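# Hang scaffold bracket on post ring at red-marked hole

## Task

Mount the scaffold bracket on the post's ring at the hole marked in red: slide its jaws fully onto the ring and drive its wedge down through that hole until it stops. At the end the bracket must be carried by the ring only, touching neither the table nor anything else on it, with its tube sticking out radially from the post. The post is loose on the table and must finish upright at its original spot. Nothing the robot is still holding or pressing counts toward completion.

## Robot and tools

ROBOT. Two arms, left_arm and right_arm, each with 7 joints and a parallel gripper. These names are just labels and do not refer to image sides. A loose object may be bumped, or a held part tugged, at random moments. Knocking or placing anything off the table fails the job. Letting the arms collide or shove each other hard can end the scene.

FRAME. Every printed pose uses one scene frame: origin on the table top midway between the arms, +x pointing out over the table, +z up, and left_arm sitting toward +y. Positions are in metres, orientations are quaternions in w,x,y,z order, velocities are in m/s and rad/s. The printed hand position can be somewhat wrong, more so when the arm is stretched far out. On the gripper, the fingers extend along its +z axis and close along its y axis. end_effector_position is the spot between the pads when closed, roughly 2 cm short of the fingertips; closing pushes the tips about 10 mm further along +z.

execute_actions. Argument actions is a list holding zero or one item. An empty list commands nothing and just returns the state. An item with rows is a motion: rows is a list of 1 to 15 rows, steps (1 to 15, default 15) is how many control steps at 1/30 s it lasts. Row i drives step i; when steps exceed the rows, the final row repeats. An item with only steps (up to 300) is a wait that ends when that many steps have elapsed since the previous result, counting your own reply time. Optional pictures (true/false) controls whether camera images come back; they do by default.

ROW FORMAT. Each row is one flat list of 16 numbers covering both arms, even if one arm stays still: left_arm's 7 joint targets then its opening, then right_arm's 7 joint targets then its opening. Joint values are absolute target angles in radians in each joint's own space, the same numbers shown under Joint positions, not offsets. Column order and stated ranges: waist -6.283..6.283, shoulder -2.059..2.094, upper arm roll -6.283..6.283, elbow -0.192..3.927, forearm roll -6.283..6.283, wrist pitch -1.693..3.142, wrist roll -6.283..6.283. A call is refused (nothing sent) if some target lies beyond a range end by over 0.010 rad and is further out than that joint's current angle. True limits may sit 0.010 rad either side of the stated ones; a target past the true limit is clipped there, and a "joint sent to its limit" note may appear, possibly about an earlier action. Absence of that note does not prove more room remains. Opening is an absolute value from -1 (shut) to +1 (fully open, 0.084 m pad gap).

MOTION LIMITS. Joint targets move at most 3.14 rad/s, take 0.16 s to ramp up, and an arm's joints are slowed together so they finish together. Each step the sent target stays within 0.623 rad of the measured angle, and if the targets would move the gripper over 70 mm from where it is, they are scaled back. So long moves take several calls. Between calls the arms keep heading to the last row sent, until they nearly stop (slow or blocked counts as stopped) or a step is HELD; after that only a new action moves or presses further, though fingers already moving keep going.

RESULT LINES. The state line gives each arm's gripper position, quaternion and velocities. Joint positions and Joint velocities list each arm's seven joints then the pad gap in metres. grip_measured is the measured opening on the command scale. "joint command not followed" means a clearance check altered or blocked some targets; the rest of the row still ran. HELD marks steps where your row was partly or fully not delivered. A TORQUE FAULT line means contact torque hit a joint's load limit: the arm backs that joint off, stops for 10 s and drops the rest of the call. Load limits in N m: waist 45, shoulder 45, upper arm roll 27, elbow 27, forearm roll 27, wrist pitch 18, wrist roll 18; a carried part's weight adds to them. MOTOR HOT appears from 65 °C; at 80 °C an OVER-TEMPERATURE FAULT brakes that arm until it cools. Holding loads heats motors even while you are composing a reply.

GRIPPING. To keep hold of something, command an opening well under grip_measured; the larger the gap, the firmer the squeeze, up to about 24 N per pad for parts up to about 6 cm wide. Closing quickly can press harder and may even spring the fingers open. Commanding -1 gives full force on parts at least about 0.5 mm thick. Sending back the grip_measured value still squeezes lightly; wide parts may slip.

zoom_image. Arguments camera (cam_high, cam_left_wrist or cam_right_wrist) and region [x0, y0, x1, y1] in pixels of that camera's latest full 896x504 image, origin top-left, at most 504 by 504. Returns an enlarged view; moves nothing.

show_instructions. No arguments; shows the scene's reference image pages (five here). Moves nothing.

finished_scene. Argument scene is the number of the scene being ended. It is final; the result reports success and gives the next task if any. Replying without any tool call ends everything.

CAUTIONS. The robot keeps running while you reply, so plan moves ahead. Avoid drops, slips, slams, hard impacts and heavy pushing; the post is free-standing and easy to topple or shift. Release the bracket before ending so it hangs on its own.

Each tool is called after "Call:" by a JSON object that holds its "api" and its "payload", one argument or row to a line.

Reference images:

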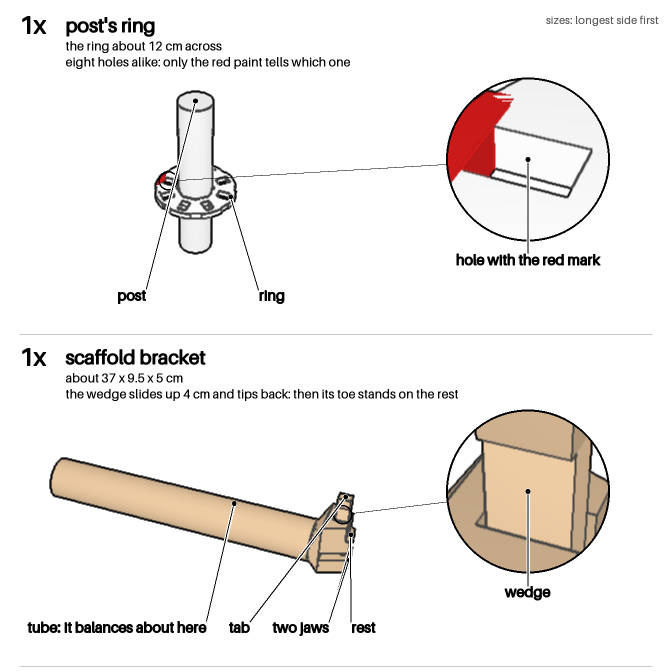

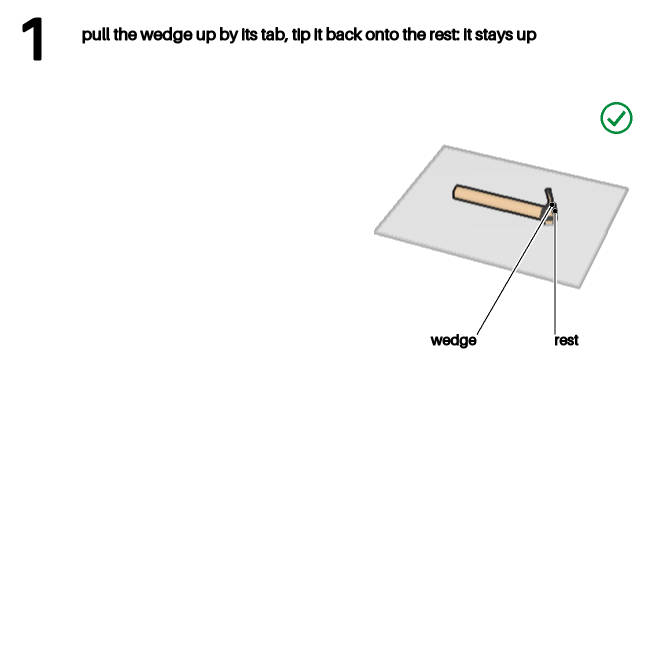

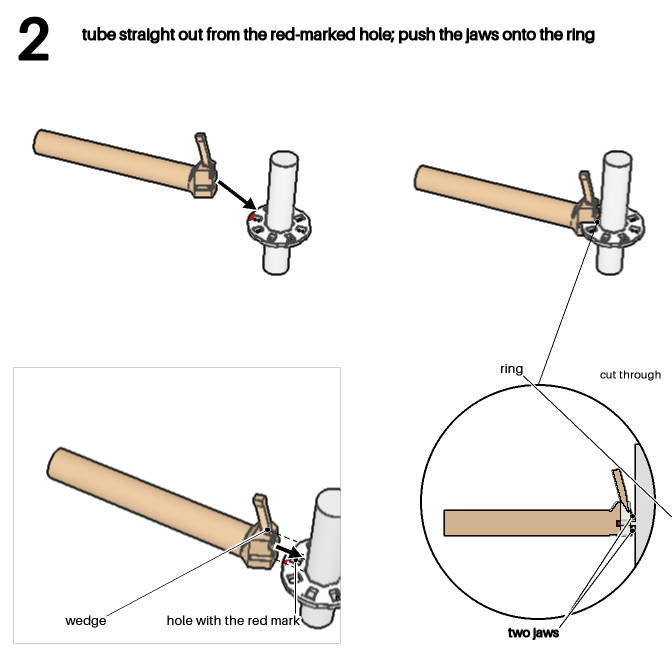

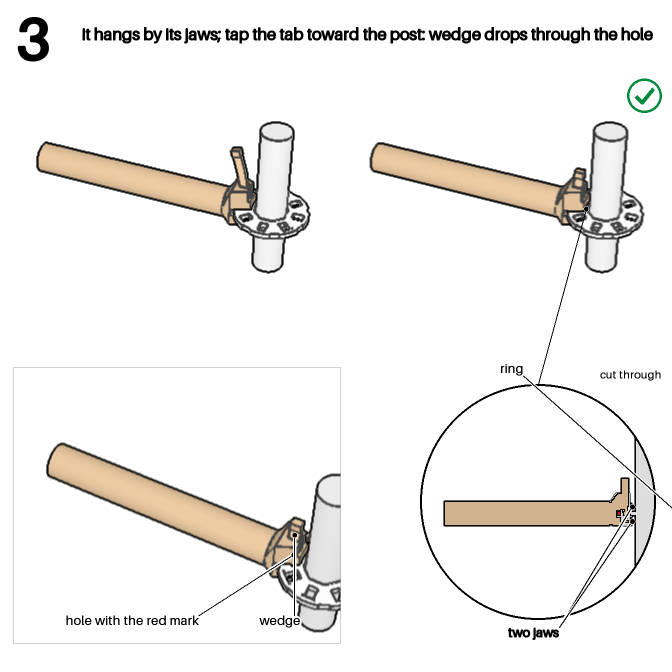

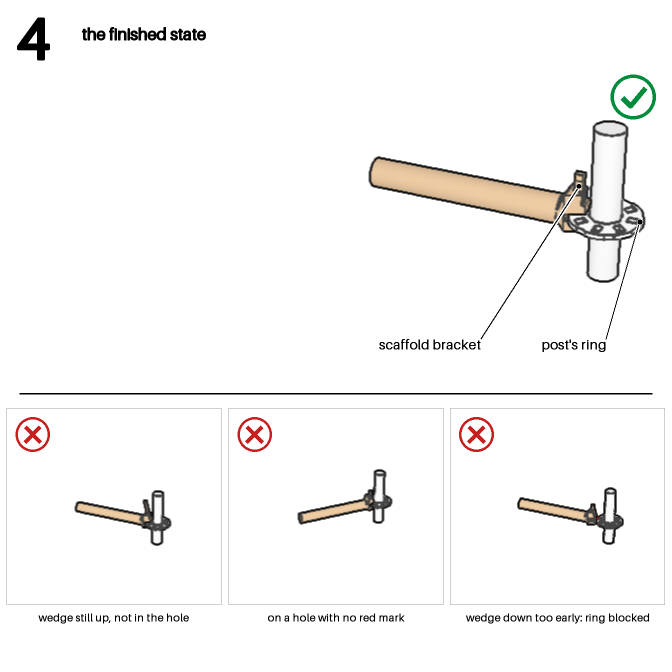

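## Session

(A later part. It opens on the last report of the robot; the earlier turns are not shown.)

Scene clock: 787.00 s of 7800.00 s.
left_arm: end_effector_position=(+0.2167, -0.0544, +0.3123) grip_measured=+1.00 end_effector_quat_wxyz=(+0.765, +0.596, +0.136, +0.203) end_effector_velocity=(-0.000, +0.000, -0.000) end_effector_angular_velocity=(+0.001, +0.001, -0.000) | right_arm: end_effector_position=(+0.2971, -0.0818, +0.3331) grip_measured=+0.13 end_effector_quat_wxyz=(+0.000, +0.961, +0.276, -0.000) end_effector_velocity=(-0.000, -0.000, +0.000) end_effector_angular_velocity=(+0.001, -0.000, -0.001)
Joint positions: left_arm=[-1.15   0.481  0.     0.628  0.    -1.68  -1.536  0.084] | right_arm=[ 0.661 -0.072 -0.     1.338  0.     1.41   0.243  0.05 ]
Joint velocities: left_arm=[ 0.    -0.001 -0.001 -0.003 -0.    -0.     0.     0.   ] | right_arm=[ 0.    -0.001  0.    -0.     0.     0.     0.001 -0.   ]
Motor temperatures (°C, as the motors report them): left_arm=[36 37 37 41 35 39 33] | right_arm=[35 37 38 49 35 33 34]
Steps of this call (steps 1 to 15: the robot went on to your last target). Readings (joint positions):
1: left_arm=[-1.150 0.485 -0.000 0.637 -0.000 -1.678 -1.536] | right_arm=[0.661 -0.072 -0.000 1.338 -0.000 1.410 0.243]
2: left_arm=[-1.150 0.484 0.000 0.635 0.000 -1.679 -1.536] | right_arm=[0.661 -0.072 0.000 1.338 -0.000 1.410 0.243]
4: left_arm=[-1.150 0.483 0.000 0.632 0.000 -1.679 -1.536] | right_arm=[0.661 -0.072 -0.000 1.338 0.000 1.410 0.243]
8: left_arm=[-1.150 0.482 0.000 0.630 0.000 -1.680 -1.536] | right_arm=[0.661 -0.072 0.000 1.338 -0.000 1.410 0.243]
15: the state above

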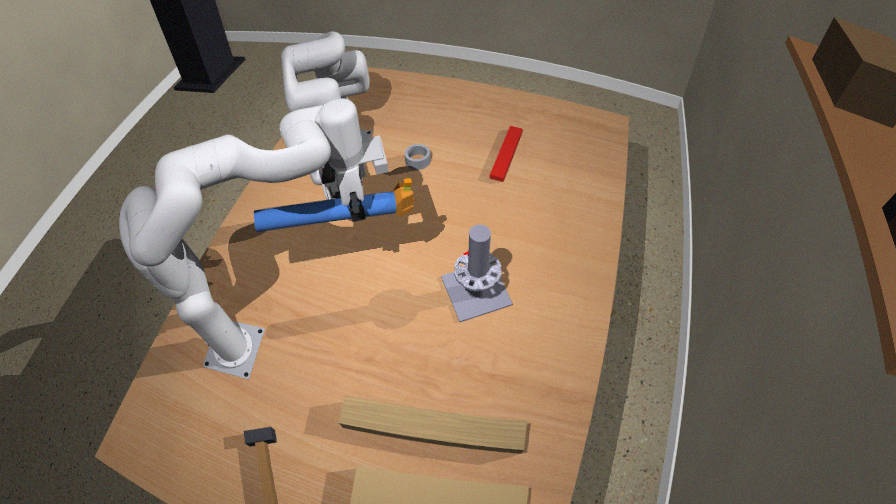

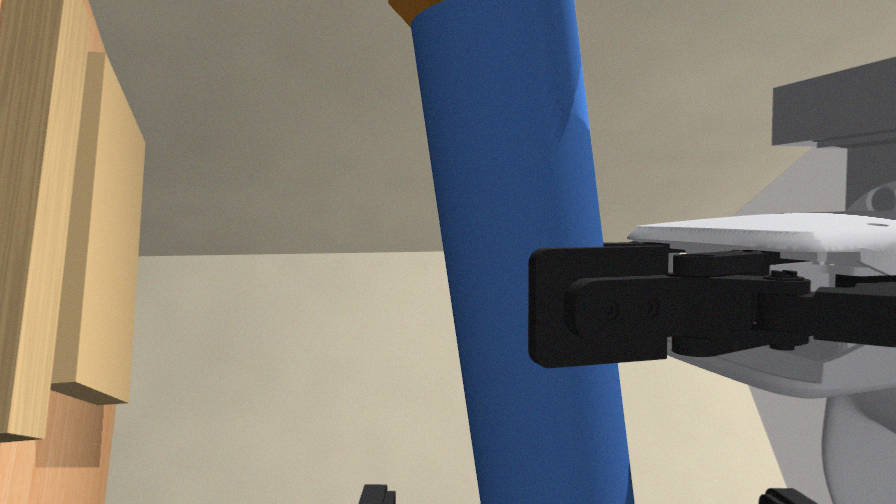

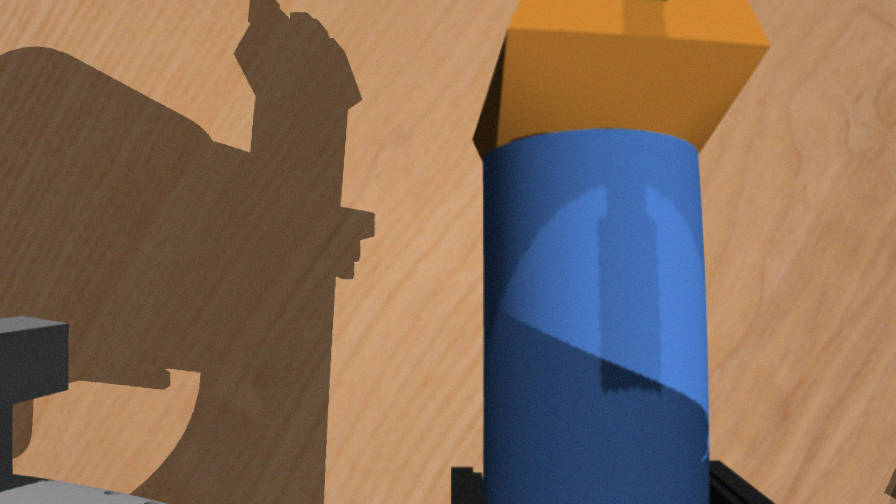

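Call:
{"api": "execute_actions", "payload": {
  "actions": [
    {"rows": [[-1.15, 0.3, 0.0, 0.35, 0.0, -1.68, -1.536, 1, 0.6614, -0.072, 0.0, 1.3376, 0.0, 1.4096, 0.2434, -1]], "steps": 12}
  ],
  "pictures": false
}}

Call:
{"api": "execute_actions", "payload": {
  "actions": [
    {"rows": [[-0.6, 0.0, 0.0, 0.4, 0.0, -1.1, -1.2, 1, 0.6614, -0.072, 0.0, 1.3376, 0.0, 1.4096, 0.2434, -1]], "steps": 15}
  ],
  "pictures": false
}}

Call:
{"api": "execute_actions", "payload": {
  "actions": [
    {"rows": [[-0.3, -0.2, 0.0, 0.6, 0.0, -0.5, -1.0, 1, 0.6614, -0.073, 0.0, 1.330, 0.0, 1.402, 0.2434, -1],[-0.3, -0.2, 0.0, 0.6, 0.0, -0.5, -1.0, 1, 0.6614, -0.074, 0.0, 1.318, 0.0, 1.389, 0.2434, -1],[-0.3, -0.2, 0.0, 0.6, 0.0, -0.5, -1.0, 1, 0.6614, -0.075, 0.0, 1.302, 0.0, 1.373, 0.2434, -1],[-0.3, -0.2, 0.0, 0.6, 0.0, -0.5, -1.0, 1, 0.6614, -0.077, 0.0, 1.284, 0.0, 1.354, 0.2434, -1],[-0.3, -0.2, 0.0, 0.6, 0.0, -0.5, -1.0, 1, 0.6614, -0.078, 0.0, 1.266, 0.0, 1.336, 0.2434, -1],[-0.3, -0.2, 0.0, 0.6, 0.0, -0.5, -1.0, 1, 0.6614, -0.080, 0.0, 1.248, 0.0, 1.317, 0.2434, -1],[-0.3, -0.2, 0.0, 0.6, 0.0, -0.5, -1.0, 1, 0.6614, -0.081, 0.0, 1.23, 0.0, 1.299, 0.2434, -1],[-0.3, -0.2, 0.0, 0.6, 0.0, -0.5, -1.0, 1, 0.6614, -0.083, 0.0, 1.212, 0.0, 1.28, 0.2434, -1],[-0.3, -0.2, 0.0, 0.6, 0.0, -0.5, -1.0, 1, 0.6614, -0.084, 0.0, 1.194, 0.0, 1.262, 0.2434, -1],[-0.3, -0.2, 0.0, 0.6, 0.0, -0.5, -1.0, 1, 0.6614, -0.086, 0.0, 1.176, 0.0, 1.243, 0.2434, -1],[-0.3, -0.2, 0.0, 0.6, 0.0, -0.5, -1.0, 1, 0.6614, -0.087, 0.0, 1.158, 0.0, 1.225, 0.2434, -1],[-0.3, -0.2, 0.0, 0.6, 0.0, -0.5, -1.0, 1, 0.6614, -0.089, 0.0, 1.14, 0.0, 1.206, 0.2434, -1],[-0.3, -0.2, 0.0, 0.6, 0.0, -0.5, -1.0, 1, 0.6614, -0.090, 0.0, 1.122, 0.0, 1.188, 0.2434, -1],[-0.3, -0.2, 0.0, 0.6, 0.0, -0.5, -1.0, 1, 0.6614, -0.092, 0.0, 1.104, 0.0, 1.169, 0.2434, -1],[-0.3, -0.2, 0.0, 0.6, 0.0, -0.5, -1.0, 1, 0.6614, -0.093, 0.0, 1.086, 0.0, 1.151, 0.2434, -1]], "steps": 15}
  ],
  "pictures": false
}}

Call:
{"api": "execute_actions", "payload": {
  "actions": [
    {"rows": [[-0.3, -0.2, 0.0, 0.6, 0.0, 0.0, -1.0, 1, 0.6614, -0.095, 0.0, 1.068, 0.0, 1.132, 0.2434, -1],[-0.3, -0.2, 0.0, 0.6, 0.0, 0.0, -1.0, 1, 0.6614, -0.096, 0.0, 1.05, 0.0, 1.114, 0.2434, -1],[-0.3, -0.2, 0.0, 0.6, 0.0, 0.0, -1.0, 1, 0.6614, -0.098, 0.0, 1.032, 0.0, 1.095, 0.2434, -1],[-0.3, -0.2, 0.0, 0.6, 0.0, 0.0, -1.0, 1, 0.6614, -0.099, 0.0, 1.014, 0.0, 1.077, 0.2434, -1],[-0.3, -0.2, 0.0, 0.6, 0.0, 0.0, -1.0, 1, 0.6614, -0.101, 0.0, 0.996, 0.0, 1.058, 0.2434, -1],[-0.3, -0.2, 0.0, 0.6, 0.0, 0.0, -1.0, 1, 0.6614, -0.103, 0.0, 0.978, 0.0, 1.04, 0.2434, -1],[-0.3, -0.2, 0.0, 0.6, 0.0, 0.0, -1.0, 1, 0.6614, -0.104, 0.0, 0.96, 0.0, 1.021, 0.2434, -1],[-0.3, -0.2, 0.0, 0.6, 0.0, 0.0, -1.0, 1, 0.6614, -0.106, 0.0, 0.942, 0.0, 1.003, 0.2434, -1],[-0.3, -0.2, 0.0, 0.6, 0.0, 0.0, -1.0, 1, 0.6614, -0.107, 0.0, 0.926, 0.0, 0.986, 0.2434, -1],[-0.3, -0.2, 0.0, 0.6, 0.0, 0.0, -1.0, 1, 0.6614, -0.108, 0.0, 0.914, 0.0, 0.974, 0.2434, -1],[-0.3, -0.2, 0.0, 0.6, 0.0, 0.0, -1.0, 1, 0.6614, -0.109, 0.0, 0.906, 0.0, 0.965, 0.2434, -1],[-0.3, -0.2, 0.0, 0.6, 0.0, 0.0, -1.0, 1, 0.6614, -0.1092, 0.0, 0.9007, 0.0, 0.9599, 0.2434, -1]], "steps": 15}
  ]
}}

Scene clock: 858.43 s of 7800.00 s.
left_arm: end_effector_position=(+0.1876, +0.0008, +0.3086) grip_measured=+1.00 end_effector_quat_wxyz=(+0.737, +0.630, +0.144, +0.196) end_effector_velocity=(-0.013, +0.026, -0.001) end_effector_angular_velocity=(+0.037, +0.019, +0.002) | right_arm: end_effector_position=(+0.2971, -0.0818, +0.3331) grip_measured=+0.13 end_effector_quat_wxyz=(-0.000, +0.961, +0.276, -0.000) end_effector_velocity=(+0.000, -0.000, -0.000) end_effector_angular_velocity=(-0.001, -0.001, -0.003)
Joint positions: left_arm=[-1.15   0.308 -0.     0.363 -0.    -1.68  -1.536  0.084] | right_arm=[ 0.661 -0.072  0.     1.338  0.     1.41   0.243  0.05 ]
Joint velocities: left_arm=[ 0.001 -0.085  0.001 -0.119  0.     0.007 -0.001  0.   ] | right_arm=[-0.001  0.     0.     0.    -0.001 -0.     0.002  0.   ]
Motor temperatures (°C, as the motors report them): left_arm=[36 36 37 40 35 38 33] | right_arm=[35 37 38 50 35 33 34]
Steps of this call (steps 1 to 15: the robot went on to your last target; steps 16 to 90: nothing new was sent; then 68.03 s passed at rest; steps 91 to 102: all 12 steps of this action). Readings (joint positions):
91: left_arm=[-1.150 0.481 0.000 0.628 0.000 -1.680 -1.536] | right_arm=[0.661 -0.072 -0.000 1.338 0.000 1.410 0.243]
92: left_arm=[-1.150 0.479 0.000 0.625 0.000 -1.680 -1.536] | right_arm=[0.661 -0.072 -0.000 1.338 0.000 1.410 0.243]
94: left_arm=[-1.150 0.452 0.000 0.584 0.000 -1.679 -1.536] | right_arm=[0.661 -0.072 -0.000 1.338 -0.000 1.410 0.243]
98: left_arm=[-1.150 0.340 -0.000 0.411 -0.000 -1.681 -1.536] | right_arm=[0.661 -0.072 0.000 1.338 -0.000 1.410 0.243]
102: the state above

Scene clock: 858.93 s of 7800.00 s.
left_arm: end_effector_position=(+0.3586, +0.0960, +0.3256) grip_measured=+1.00 end_effector_quat_wxyz=(+0.590, +0.677, +0.211, +0.386) end_effector_velocity=(+0.348, +0.330, +0.044) end_effector_angular_velocity=(+0.698, -0.056, +0.938) | right_arm: end_effector_position=(+0.2971, -0.0818, +0.3331) grip_measured=+0.13 end_effector_quat_wxyz=(-0.000, +0.961, +0.276, -0.000) end_effector_velocity=(+0.001, -0.000, +0.000) end_effector_angular_velocity=(-0.000, -0.001, +0.001)
Joint positions: left_arm=[-0.753  0.085  0.001  0.389 -0.    -1.262 -1.294  0.084] | right_arm=[ 0.661 -0.072 -0.     1.338  0.     1.41   0.243  0.05 ]
Joint velocities: left_arm=[ 0.944 -0.524 -0.003  0.068  0.001  0.992  0.575  0.   ] | right_arm=[-0.001 -0.    -0.     0.    -0.     0.    -0.002 -0.   ]
Motor temperatures (°C, as the motors report them): left_arm=[36 36 37 40 35 38 33] | right_arm=[35 37 38 50 35 33 34]
Steps of this call (steps 1 to 15: all 15 steps of this action). Readings (joint positions):
1: left_arm=[-1.150 0.306 -0.000 0.359 -0.000 -1.680 -1.536] | right_arm=[0.661 -0.072 -0.000 1.338 0.000 1.410 0.243]
2: left_arm=[-1.147 0.302 -0.001 0.357 0.000 -1.675 -1.533] | right_arm=[0.661 -0.072 -0.000 1.338 0.000 1.410 0.243]
4: left_arm=[-1.110 0.282 -0.004 0.358 0.001 -1.633 -1.509] | right_arm=[0.661 -0.072 -0.000 1.338 -0.000 1.410 0.243]
8: left_arm=[-0.977 0.209 0.000 0.372 -0.000 -1.497 -1.430] | right_arm=[0.661 -0.072 -0.000 1.338 0.000 1.410 0.243]
15: the state above

Scene clock: 859.43 s of 7800.00 s.
left_arm: end_effector_position=(+0.4970, +0.2551, +0.3776) grip_measured=+1.00 end_effector_quat_wxyz=(+0.386, +0.730, +0.284, +0.488) end_effector_velocity=(+0.153, +0.364, +0.126) end_effector_angular_velocity=(+0.521, +0.265, +0.611) | right_arm: end_effector_position=(+0.2963, -0.0825, +0.2741) grip_measured=+0.13 end_effector_quat_wxyz=(-0.005, +0.961, +0.276, +0.009) end_effector_velocity=(-0.010, -0.012, -0.159) end_effector_angular_velocity=(+0.052, -0.051, -0.003)
Joint positions: left_arm=[-0.362 -0.161  0.     0.568 -0.    -0.613 -1.041  0.084] | right_arm=[ 0.661 -0.088  0.     1.148  0.     1.215  0.243  0.05 ]
Joint velocities: left_arm=[ 0.69  -0.442  0.018  0.364 -0.004  1.212  0.438  0.   ] | right_arm=[-0.001 -0.051 -0.    -0.527 -0.001 -0.55   0.002  0.   ]
Motor temperatures (°C, as the motors report them): left_arm=[36 36 37 40 35 38 33] | right_arm=[35 37 38 50 35 33 34]
Steps of this call (steps 1 to 15: all 15 steps of this action). Readings (joint positions):
1: left_arm=[-0.722 0.068 0.000 0.391 -0.000 -1.229 -1.275] | right_arm=[0.661 -0.072 0.000 1.337 -0.000 1.409 0.243]
2: left_arm=[-0.693 0.051 0.001 0.395 -0.000 -1.194 -1.257] | right_arm=[0.661 -0.072 0.000 1.336 0.000 1.407 0.243]
4: left_arm=[-0.641 0.019 0.001 0.419 -0.000 -1.116 -1.223] | right_arm=[0.661 -0.074 0.000 1.325 0.000 1.394 0.243]
8: left_arm=[-0.540 -0.047 0.000 0.476 0.000 -0.935 -1.156] | right_arm=[0.661 -0.078 -0.000 1.270 -0.000 1.339 0.243]
15: the state above

Scene clock: 859.93 s of 7800.00 s.
left_arm: end_effector_position=(+0.4814, +0.2932, +0.2637) grip_measured=+1.00 end_effector_quat_wxyz=(+0.230, +0.852, +0.342, +0.322) end_effector_velocity=(-0.013, +0.006, -0.023) end_effector_angular_velocity=(+0.035, +0.131, +0.003) | right_arm: end_effector_position=(+0.2848, -0.0945, +0.2020) grip_measured=+0.13 end_effector_quat_wxyz=(-0.011, +0.961, +0.276, +0.019) end_effector_velocity=(-0.008, -0.007, -0.037) end_effector_angular_velocity=(+0.017, -0.016, +0.000)
Joint positions: left_arm=[-0.301 -0.199 -0.     0.599  0.    -0.015 -1.     0.084] | right_arm=[ 0.661 -0.107  0.     0.91  -0.     0.973  0.243  0.05 ]
Joint velocities: left_arm=[ 0.007 -0.012 -0.001  0.018  0.     0.166  0.004  0.   ] | right_arm=[ 0.002 -0.011  0.    -0.128  0.    -0.14   0.002  0.   ]
Motor temperatures (°C, as the motors report them): left_arm=[36 36 37 40 35 38 33] | right_arm=[35 37 38 50 35 33 34]
Steps of this call (steps 1 to 15: all 15 steps of this action). Readings (joint positions):
1: left_arm=[-0.341 -0.174 0.001 0.579 -0.000 -0.577 -1.028] | right_arm=[0.661 -0.089 0.000 1.130 -0.000 1.197 0.243]
2: left_arm=[-0.327 -0.183 0.003 0.587 -0.001 -0.545 -1.019] | right_arm=[0.661 -0.091 -0.000 1.112 -0.000 1.178 0.243]
4: left_arm=[-0.315 -0.192 0.003 0.594 -0.000 -0.460 -1.010] | right_arm=[0.661 -0.094 -0.000 1.077 0.000 1.141 0.243]
8: left_arm=[-0.309 -0.194 -0.001 0.594 0.000 -0.210 -1.005] | right_arm=[0.661 -0.100 0.000 1.005 -0.000 1.067 0.243]
15: the state above

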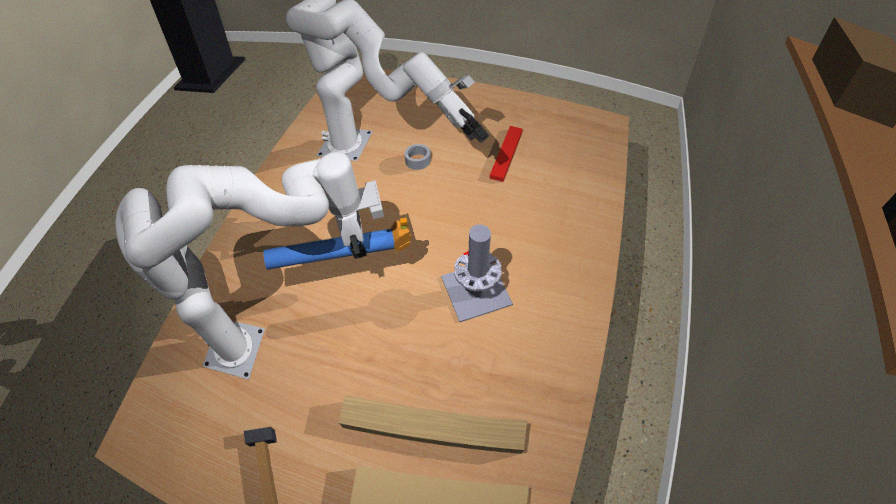

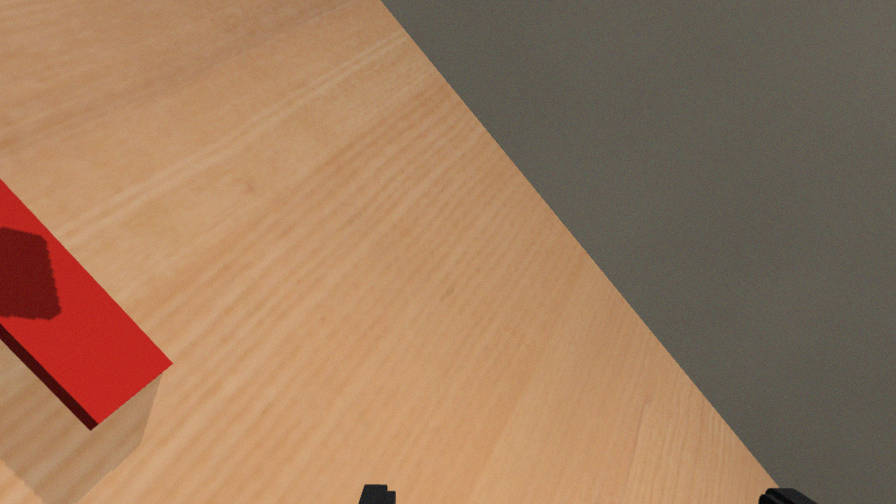

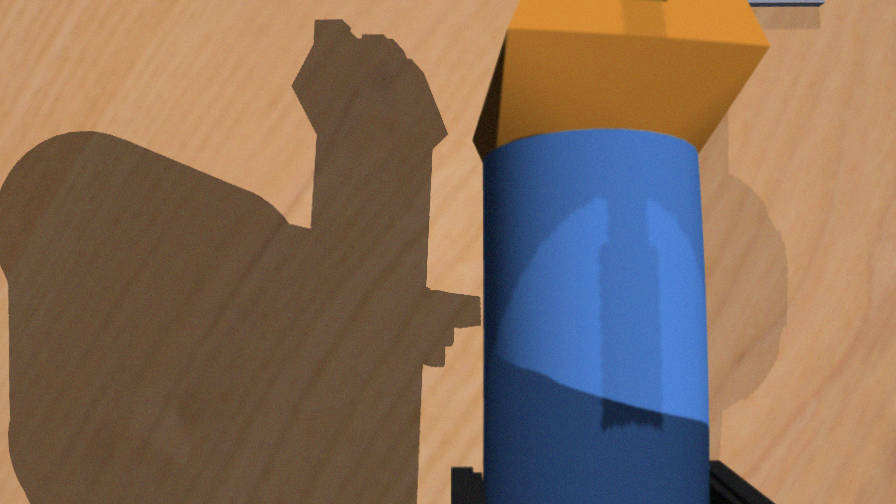

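Call:
{"api": "execute_actions", "payload": {
  "actions": [
    {"rows": [[-0.3, -0.2, 0.0, 0.6, 0.0, 0.8, -1.0, 1, 0.6614, -0.106, 0.0, 0.8953, 0.0, 0.9503, 0.2434, -1],[-0.3, -0.2, 0.0, 0.6, 0.0, 0.8, -1.0, 1, 0.6614, -0.1012, 0.0, 0.8871, 0.0, 0.9358, 0.2434, -1],[-0.3, -0.2, 0.0, 0.6, 0.0, 0.8, -1.0, 1, 0.6614, -0.0949, 0.0, 0.8762, 0.0, 0.9166, 0.2434, -1],[-0.3, -0.2, 0.0, 0.6, 0.0, 0.8, -1.0, 1, 0.6614, -0.0885, 0.0, 0.8653, 0.0, 0.8973, 0.2434, -1],[-0.3, -0.2, 0.0, 0.6, 0.0, 0.8, -1.0, 1, 0.6614, -0.0805, 0.0, 0.8517, 0.0, 0.8733, 0.2434, -1],[-0.3, -0.2, 0.0, 0.6, 0.0, 0.8, -1.0, 1, 0.6614, -0.0726, 0.0, 0.8381, 0.0, 0.8492, 0.2434, -1],[-0.3, -0.2, 0.0, 0.6, 0.0, 0.8, -1.0, 1, 0.6614, -0.0646, 0.0, 0.8245, 0.0, 0.8251, 0.2434, -1],[-0.3, -0.2, 0.0, 0.6, 0.0, 0.8, -1.0, 1, 0.6614, -0.0566, 0.0, 0.8109, 0.0, 0.8011, 0.2434, -1],[-0.3, -0.2, 0.0, 0.6, 0.0, 0.8, -1.0, 1, 0.6614, -0.0487, 0.0, 0.7973, 0.0, 0.777, 0.2434, -1],[-0.3, -0.2, 0.0, 0.6, 0.0, 0.8, -1.0, 1, 0.6614, -0.0407, 0.0, 0.7837, 0.0, 0.7529, 0.2434, -1],[-0.3, -0.2, 0.0, 0.6, 0.0, 0.8, -1.0, 1, 0.6614, -0.0327, 0.0, 0.7701, 0.0, 0.7289, 0.2434, -1],[-0.3, -0.2, 0.0, 0.6, 0.0, 0.8, -1.0, 1, 0.6614, -0.0248, 0.0, 0.7565, 0.0, 0.7048, 0.2434, -1],[-0.3, -0.2, 0.0, 0.6, 0.0, 0.8, -1.0, 1, 0.6614, -0.0168, 0.0, 0.7429, 0.0, 0.6807, 0.2434, -1],[-0.3, -0.2, 0.0, 0.6, 0.0, 0.8, -1.0, 1, 0.6614, -0.0088, 0.0, 0.7293, 0.0, 0.6567, 0.2434, -1],[-0.3, -0.2, 0.0, 0.6, 0.0, 0.8, -1.0, 1, 0.6614, -0.0009, 0.0, 0.7157, 0.0, 0.6326, 0.2434, -1]], "steps": 15}
  ],
  "pictures": false
}}

Call:
{"api": "execute_actions", "payload": {
  "actions": [
    {"rows": [[-0.3, -0.2, 0.0, 0.6, 0.0, 0.8, -1.0, 1, 0.6614, 0.0071, 0.0, 0.7021, 0.0, 0.6086, 0.2434, -1],[-0.3, -0.2, 0.0, 0.6, 0.0, 0.8, -1.0, 1, 0.6614, 0.0151, 0.0, 0.6885, 0.0, 0.5845, 0.2434, -1],[-0.3, -0.2, 0.0, 0.6, 0.0, 0.8, -1.0, 1, 0.6614, 0.023, 0.0, 0.6749, 0.0, 0.5604, 0.2434, -1],[-0.3, -0.2, 0.0, 0.6, 0.0, 0.8, -1.0, 1, 0.6614, 0.0294, 0.0, 0.6641, 0.0, 0.5412, 0.2434, -1],[-0.3, -0.2, 0.0, 0.6, 0.0, 0.8, -1.0, 1, 0.6614, 0.0358, 0.0, 0.6532, 0.0, 0.5219, 0.2434, -1],[-0.3, -0.2, 0.0, 0.6, 0.0, 0.8, -1.0, 1, 0.6614, 0.0405, 0.0, 0.645, 0.0, 0.5075, 0.2434, -1],[-0.3, -0.2, 0.0, 0.6, 0.0, 0.8, -1.0, 1, 0.6614, 0.0453, 0.0, 0.6369, 0.0, 0.493, 0.2434, -1],[-0.3, -0.2, 0.0, 0.6, 0.0, 0.8, -1.0, 1, 0.6614, 0.0485, 0.0, 0.6314, 0.0, 0.4834, 0.2434, -1],[-0.3, -0.2, 0.0, 0.6, 0.0, 0.8, -1.0, 1, 0.6614, 0.0501, 0.0, 0.6287, 0.0, 0.4786, 0.2434, -1]], "steps": 15}
  ]
}}

Scene clock: 904.20 s of 7800.00 s.
left_arm: end_effector_position=(+0.3553, +0.3242, +0.1405) grip_measured=+1.00 end_effector_quat_wxyz=(+0.034, +0.926, +0.372, +0.048) end_effector_velocity=(-0.328, +0.079, -0.152) end_effector_angular_velocity=(+0.325, +1.352, -0.000) | right_arm: end_effector_position=(+0.2824, -0.0970, +0.1309) grip_measured=+0.13 end_effector_quat_wxyz=(-0.018, +0.960, +0.276, +0.032) end_effector_velocity=(-0.018, -0.019, -0.189) end_effector_angular_velocity=(+0.062, -0.060, +0.001)
Joint positions: left_arm=[-0.3   -0.2    0.     0.599 -0.     0.68  -1.     0.084] | right_arm=[ 0.661 -0.029  0.     0.764 -0.     0.719  0.243  0.05 ]
Joint velocities: left_arm=[ 0.     0.004  0.    -0.016 -0.     1.371  0.    -0.   ] | right_arm=[-0.     0.232 -0.    -0.394  0.    -0.712 -0.001  0.   ]
Motor temperatures (°C, as the motors report them): left_arm=[36 36 37 43 35 38 33] | right_arm=[35 37 38 50 35 33 34]
Steps of this call (steps 1 to 30: the robot went on to your last target; steps 31 to 100: nothing new was sent; then 40.43 s passed at rest; steps 101 to 115: all 15 steps of this action). Readings (joint positions):
101: left_arm=[-0.300 -0.200 -0.000 0.600 0.000 0.000 -1.000] | right_arm=[0.661 -0.109 -0.000 0.901 0.000 0.960 0.243]
102: left_arm=[-0.300 -0.200 0.000 0.600 0.000 0.005 -1.000] | right_arm=[0.661 -0.109 -0.000 0.900 0.000 0.957 0.243]
104: left_arm=[-0.300 -0.201 0.000 0.601 0.000 0.048 -1.000] | right_arm=[0.661 -0.105 -0.000 0.893 0.000 0.942 0.243]
108: left_arm=[-0.300 -0.200 -0.000 0.600 0.000 0.268 -1.000] | right_arm=[0.661 -0.083 -0.000 0.855 0.000 0.878 0.243]
115: the state above

Scene clock: 904.70 s of 7800.00 s.
left_arm: end_effector_position=(+0.3273, +0.3309, +0.1302) grip_measured=+1.00 end_effector_quat_wxyz=(+0.000, +0.928, +0.373, +0.000) end_effector_velocity=(-0.002, +0.001, -0.001) end_effector_angular_velocity=(+0.002, +0.008, +0.000) | right_arm: end_effector_position=(+0.2714, -0.1083, +0.0714) grip_measured=+0.13 end_effector_quat_wxyz=(-0.025, +0.960, +0.276, +0.044) end_effector_velocity=(+0.009, +0.009, +0.004) end_effector_angular_velocity=(+0.038, -0.038, +0.001)
Joint positions: left_arm=[-0.3   -0.2   -0.     0.6    0.     0.799 -1.     0.084] | right_arm=[ 0.661  0.048 -0.     0.632  0.     0.483  0.243  0.05 ]
Joint velocities: left_arm=[ 0.     0.     0.    -0.002  0.     0.006  0.    -0.   ] | right_arm=[-0.     0.002 -0.    -0.003 -0.001 -0.059 -0.     0.   ]
Motor temperatures (°C, as the motors report them): left_arm=[36 36 37 43 35 38 33] | right_arm=[35 37 38 50 35 33 34]
Steps of this call (steps 1 to 15: all 15 steps of this action). Readings (joint positions):
1: left_arm=[-0.300 -0.200 0.000 0.599 -0.000 0.719 -1.000] | right_arm=[0.661 -0.021 0.000 0.751 -0.000 0.695 0.243]
2: left_arm=[-0.300 -0.199 0.000 0.598 -0.000 0.746 -1.000] | right_arm=[0.661 -0.013 0.000 0.737 -0.000 0.671 0.243]
4: left_arm=[-0.300 -0.200 0.000 0.599 -0.000 0.775 -1.000] | right_arm=[0.661 0.003 -0.000 0.710 0.000 0.623 0.243]
8: left_arm=[-0.300 -0.200 -0.000 0.601 0.000 0.794 -1.000] | right_arm=[0.661 0.031 0.000 0.661 -0.000 0.538 0.243]
15: the state above

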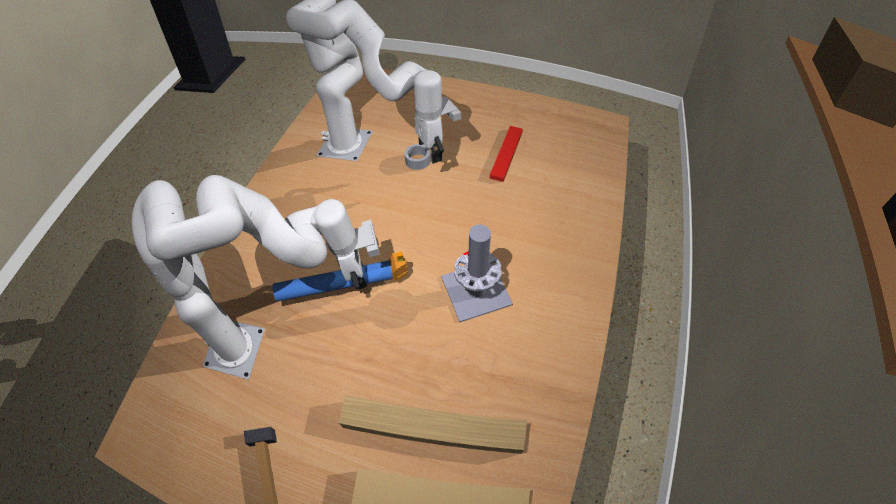

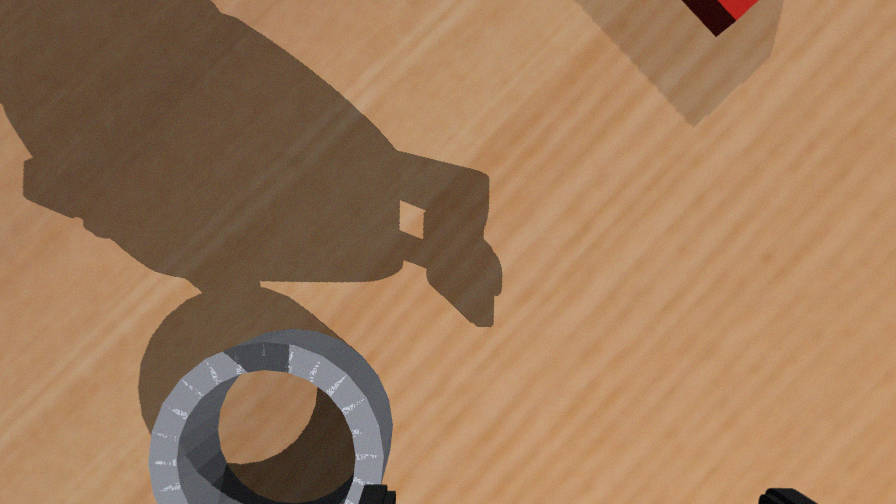

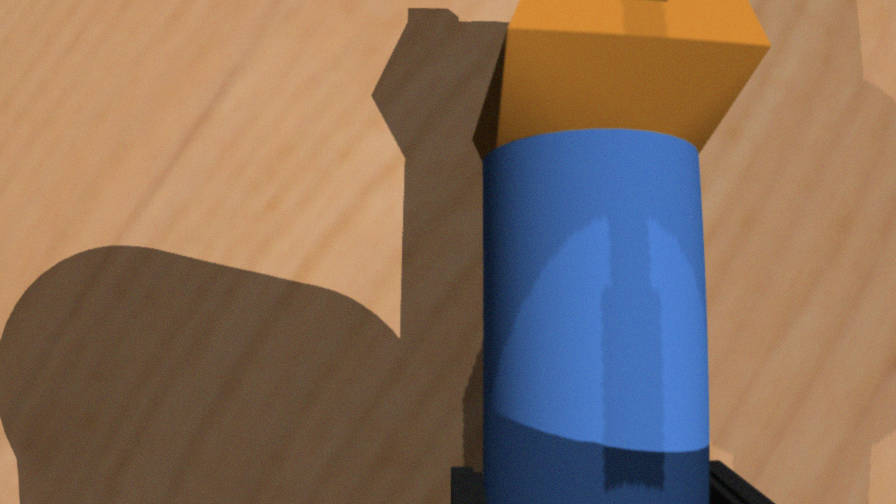

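Call:
{"api": "execute_actions", "payload": {
  "actions": []
}}

Scene clock: 934.87 s of 7800.00 s.
left_arm: end_effector_position=(+0.3270, +0.3310, +0.1301) grip_measured=+1.00 end_effector_quat_wxyz=(-0.000, +0.928, +0.373, +0.000) end_effector_velocity=(+0.000, -0.000, +0.000) end_effector_angular_velocity=(+0.000, -0.000, -0.002) | right_arm: end_effector_position=(+0.2709, -0.1089, +0.0700) grip_measured=+0.13 end_effector_quat_wxyz=(-0.025, +0.960, +0.276, +0.043) end_effector_velocity=(-0.000, +0.000, -0.000) end_effector_angular_velocity=(-0.000, +0.002, -0.002)
Joint positions: left_arm=[-0.3   -0.2    0.     0.6    0.     0.8   -1.     0.084] | right_arm=[ 0.661  0.05  -0.     0.629 -0.     0.479  0.243  0.05 ]
Joint velocities: left_arm=[-0.     0.    -0.001  0.     0.     0.     0.    -0.   ] | right_arm=[ 0.001  0.001  0.    -0.     0.002  0.     0.001 -0.   ]
Motor temperatures (°C, as the motors report them): left_arm=[36 36 37 43 35 38 33] | right_arm=[35 37 38 48 35 34 34]
Steps of this call (steps 1 to 15: the robot went on to your last target; steps 16 to 90: nothing new was sent; then 27.17 s passed at rest). Readings (joint positions):
1: left_arm=[-0.300 -0.200 -0.000 0.600 0.000 0.800 -1.000] | right_arm=[0.661 0.048 -0.000 0.632 0.000 0.481 0.243]
2: left_arm=[-0.300 -0.200 -0.000 0.600 0.000 0.800 -1.000] | right_arm=[0.661 0.048 -0.000 0.632 -0.000 0.480 0.243]
4: left_arm=[-0.300 -0.200 -0.000 0.600 0.000 0.800 -1.000] | right_arm=[0.661 0.049 -0.000 0.631 0.000 0.479 0.243]
8: left_arm=[-0.300 -0.200 -0.000 0.600 0.000 0.800 -1.000] | right_arm=[0.661 0.050 -0.000 0.629 -0.000 0.479 0.243]
90: the state above
All arms were judged still, so your last target was given up. Only a new action makes them travel on or press farther. Fingers that are still opening or closing keep moving.

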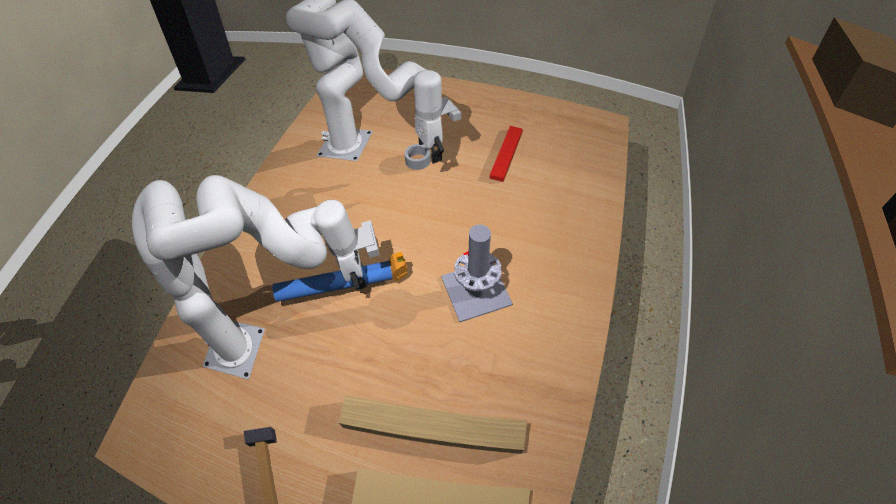

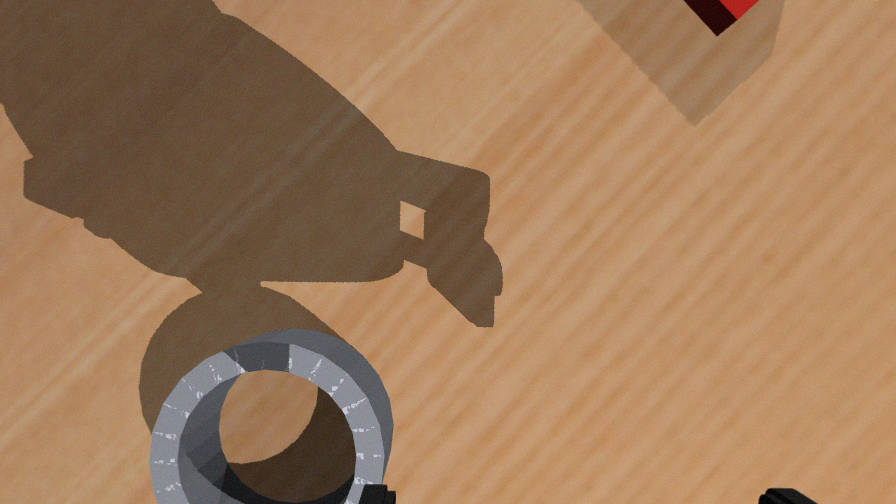

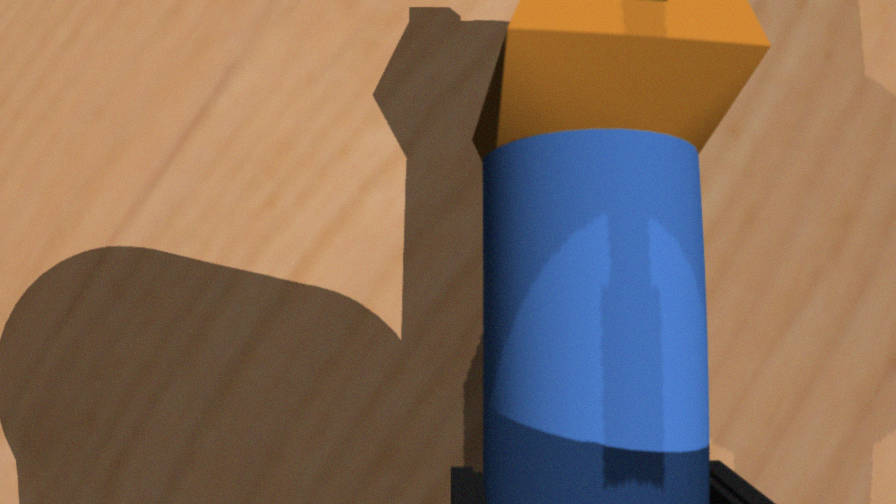

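Call:
{"api": "execute_actions", "payload": {
  "actions": [
    {"rows": [[-0.3,-0.2,0,0.6,0,0.8,-1.0,1, 0.6614,0.0535,0,0.6283,0,0.4748,0.2434,-1],[-0.3,-0.2,0,0.6,0,0.8,-1.0,1, 0.6614,0.058,0,0.6277,0,0.4697,0.2434,-1],[-0.3,-0.2,0,0.6,0,0.8,-1.0,1, 0.6614,0.064,0,0.627,0,0.463,0.2434,-1],[-0.3,-0.2,0,0.6,0,0.8,-1.0,1, 0.6614,0.07,0,0.626,0,0.456,0.2434,-1],[-0.3,-0.2,0,0.6,0,0.8,-1.0,1, 0.6614,0.077,0,0.625,0,0.448,0.2434,-1],[-0.3,-0.2,0,0.6,0,0.8,-1.0,1, 0.6614,0.084,0,0.624,0,0.44,0.2434,-1],[-0.3,-0.2,0,0.6,0,0.8,-1.0,1, 0.6614,0.091,0,0.623,0,0.432,0.2434,-1],[-0.3,-0.2,0,0.6,0,0.8,-1.0,1, 0.6614,0.098,0,0.6222,0,0.4242,0.2434,-1],[-0.3,-0.2,0,0.6,0,0.8,-1.0,1, 0.6614,0.105,0,0.6214,0,0.4164,0.2434,-1],[-0.3,-0.2,0,0.6,0,0.8,-1.0,1, 0.6614,0.112,0,0.6207,0,0.4087,0.2434,-1],[-0.3,-0.2,0,0.6,0,0.8,-1.0,1, 0.6614,0.118,0,0.6201,0,0.4021,0.2434,-1],[-0.3,-0.2,0,0.6,0,0.8,-1.0,1, 0.6614,0.123,0,0.6197,0,0.3967,0.2434,-1],[-0.3,-0.2,0,0.6,0,0.8,-1.0,1, 0.6614,0.127,0,0.6193,0,0.3923,0.2434,-1],[-0.3,-0.2,0,0.6,0,0.8,-1.0,1, 0.6614,0.13,0,0.6191,0,0.3891,0.2434,-1],[-0.3,-0.2,0,0.6,0,0.8,-1.0,1, 0.6614,0.132,0,0.619,0,0.387,0.2434,-1]], "steps": 15}
  ]
}}

Scene clock: 963.70 s of 7800.00 s.
left_arm: end_effector_position=(+0.3270, +0.3310, +0.1301) grip_measured=+1.00 end_effector_quat_wxyz=(-0.000, +0.928, +0.373, +0.000) end_effector_velocity=(-0.000, -0.000, -0.000) end_effector_angular_velocity=(-0.001, +0.000, -0.001) | right_arm: end_effector_position=(+0.2707, -0.1091, +0.0451) grip_measured=+0.13 end_effector_quat_wxyz=(-0.025, +0.960, +0.276, +0.043) end_effector_velocity=(-0.000, -0.001, -0.045) end_effector_angular_velocity=(-0.001, +0.001, -0.001)
Joint positions: left_arm=[-0.3   -0.2    0.     0.6   -0.     0.8   -1.     0.084] | right_arm=[ 0.661  0.121  0.     0.62  -0.     0.4    0.243  0.05 ]
Joint velocities: left_arm=[-0.001  0.     0.001 -0.    -0.001 -0.     0.001  0.   ] | right_arm=[-0.001  0.131 -0.    -0.012  0.    -0.141  0.    -0.   ]
Motor temperatures (°C, as the motors report them): left_arm=[36 36 37 43 35 38 33] | right_arm=[35 37 38 48 35 34 34]
Steps of this call (steps 1 to 90: nothing new was sent; then 25.33 s passed at rest; steps 91 to 105: all 15 steps of this action). Readings (joint positions):
91: left_arm=[-0.300 -0.200 -0.000 0.600 -0.000 0.800 -1.000] | right_arm=[0.661 0.050 -0.000 0.629 -0.000 0.479 0.243]
92: left_arm=[-0.300 -0.200 -0.000 0.600 0.000 0.800 -1.000] | right_arm=[0.661 0.051 -0.000 0.629 0.000 0.477 0.243]
94: left_arm=[-0.300 -0.200 -0.000 0.600 -0.000 0.800 -1.000] | right_arm=[0.661 0.056 -0.000 0.629 0.000 0.471 0.243]
98: left_arm=[-0.300 -0.200 0.000 0.600 -0.000 0.800 -1.000] | right_arm=[0.661 0.077 -0.000 0.625 0.000 0.448 0.243]
105: the state above

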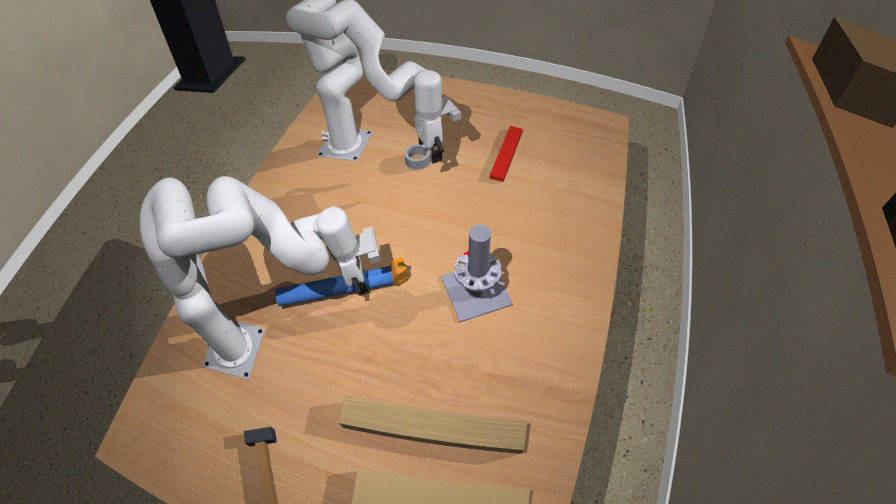

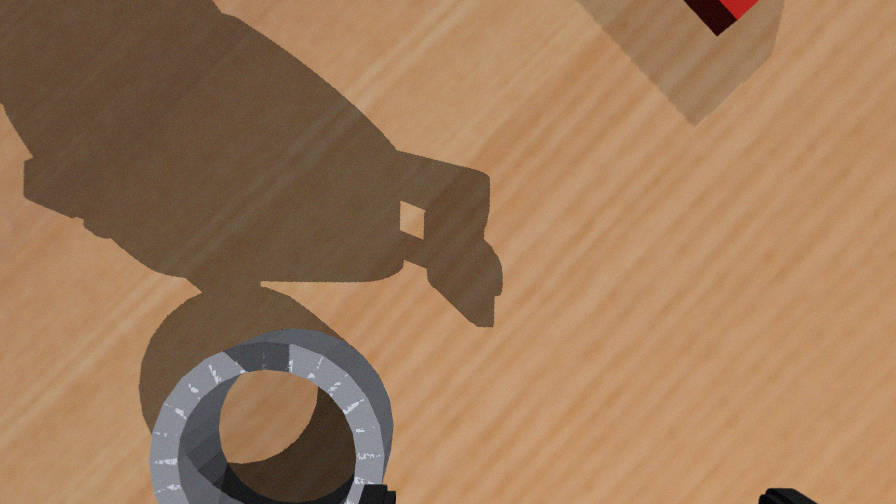

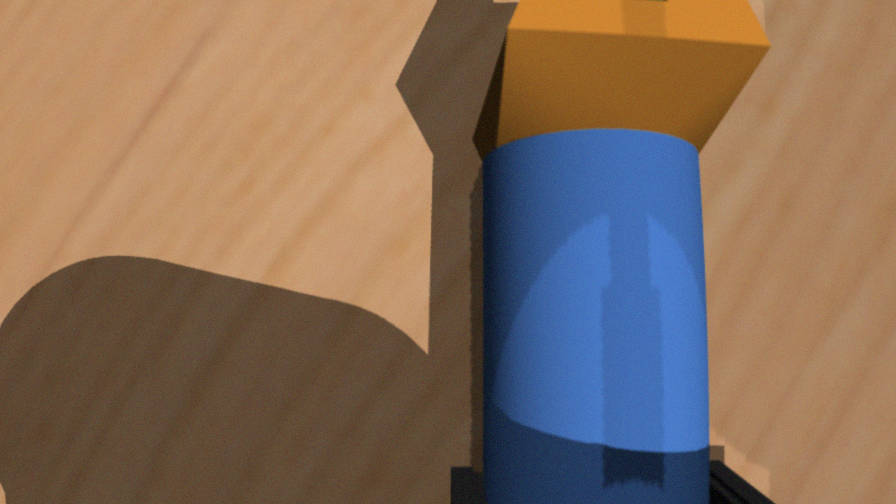

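Call:
{"api": "execute_actions", "payload": {
  "actions": [
    {"rows": [[-0.3,-0.2,0,0.6,0,0.8,-1.0,1, 0.6614,0.134,0,0.6188,0,0.3848,0.2434,-1],[-0.3,-0.2,0,0.6,0,0.8,-1.0,1, 0.6614,0.136,0,0.6187,0,0.3827,0.2434,-1],[-0.3,-0.2,0,0.6,0,0.8,-1.0,1, 0.6614,0.138,0,0.6186,0,0.3806,0.2434,-1],[-0.3,-0.2,0,0.6,0,0.8,-1.0,1, 0.6614,0.14,0,0.6185,0,0.3785,0.2434,-1],[-0.3,-0.2,0,0.6,0,0.8,-1.0,1, 0.6614,0.142,0,0.6183,0,0.3763,0.2434,-1],[-0.3,-0.2,0,0.6,0,0.8,-1.0,1, 0.6614,0.144,0,0.6182,0,0.3742,0.2434,-1],[-0.3,-0.2,0,0.6,0,0.8,-1.0,1, 0.6614,0.146,0,0.6181,0,0.3721,0.2434,-1]], "steps": 15}
  ]
}}

Scene clock: 982.80 s of 7800.00 s.
left_arm: end_effector_position=(+0.3270, +0.3310, +0.1301) grip_measured=+1.00 end_effector_quat_wxyz=(-0.000, +0.928, +0.373, +0.000) end_effector_velocity=(-0.000, +0.000, -0.000) end_effector_angular_velocity=(+0.000, +0.001, +0.001) | right_arm: end_effector_position=(+0.2708, -0.1089, +0.0369) grip_measured=+0.13 end_effector_quat_wxyz=(-0.025, +0.960, +0.276, +0.043) end_effector_velocity=(+0.003, +0.002, +0.001) end_effector_angular_velocity=(+0.006, -0.006, -0.001)
Joint positions: left_arm=[-0.3   -0.2    0.     0.6   -0.     0.8   -1.     0.084] | right_arm=[0.661 0.146 0.    0.618 0.    0.372 0.243 0.05 ]
Joint velocities: left_arm=[ 0.    -0.    -0.    -0.001 -0.    -0.    -0.001 -0.   ] | right_arm=[-0.     0.001 -0.001  0.004 -0.    -0.005 -0.001  0.   ]
Motor temperatures (°C, as the motors report them): left_arm=[36 36 37 43 35 38 33] | right_arm=[35 37 38 47 35 34 34]
Steps of this call (steps 1 to 30: the robot went on to your last target; steps 31 to 90: nothing new was sent; then 15.60 s passed at rest; steps 91 to 105: all 15 steps of this action). Readings (joint positions):
91: left_arm=[-0.300 -0.200 -0.000 0.600 0.000 0.800 -1.000] | right_arm=[0.661 0.132 0.000 0.619 -0.000 0.387 0.243]
92: left_arm=[-0.300 -0.200 -0.000 0.600 -0.000 0.800 -1.000] | right_arm=[0.661 0.132 0.000 0.619 0.000 0.386 0.243]
94: left_arm=[-0.300 -0.200 -0.000 0.600 0.000 0.800 -1.000] | right_arm=[0.661 0.135 0.000 0.619 0.000 0.384 0.243]
98: left_arm=[-0.300 -0.200 0.000 0.600 0.000 0.800 -1.000] | right_arm=[0.661 0.142 0.000 0.618 0.000 0.376 0.243]
105: the state above

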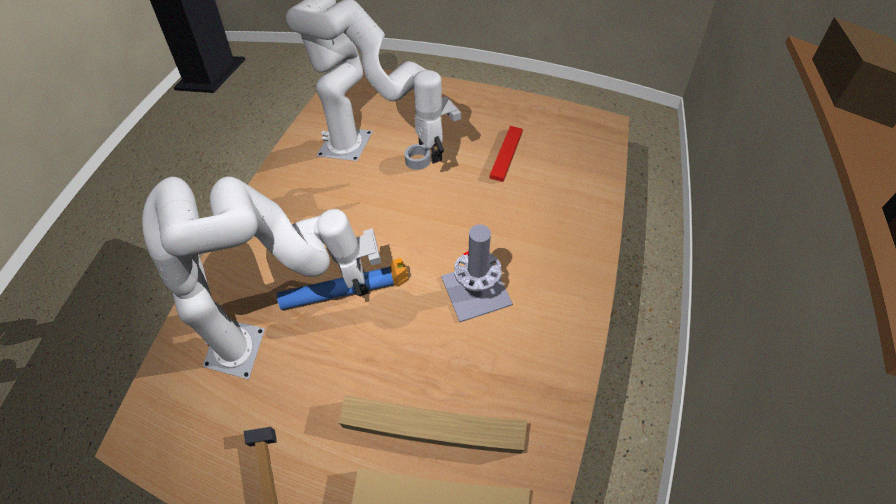

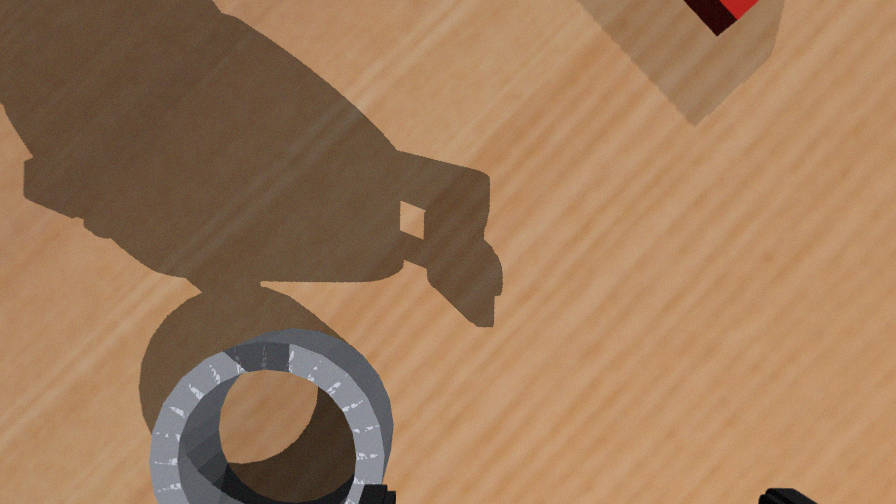

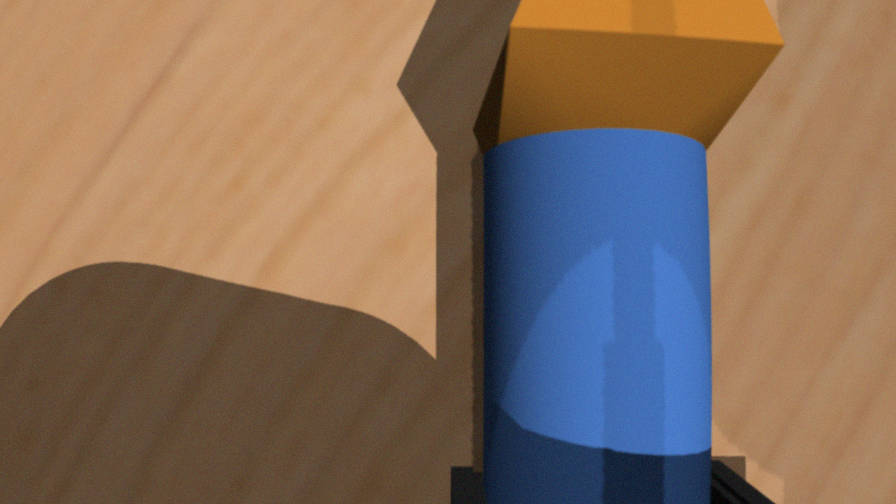

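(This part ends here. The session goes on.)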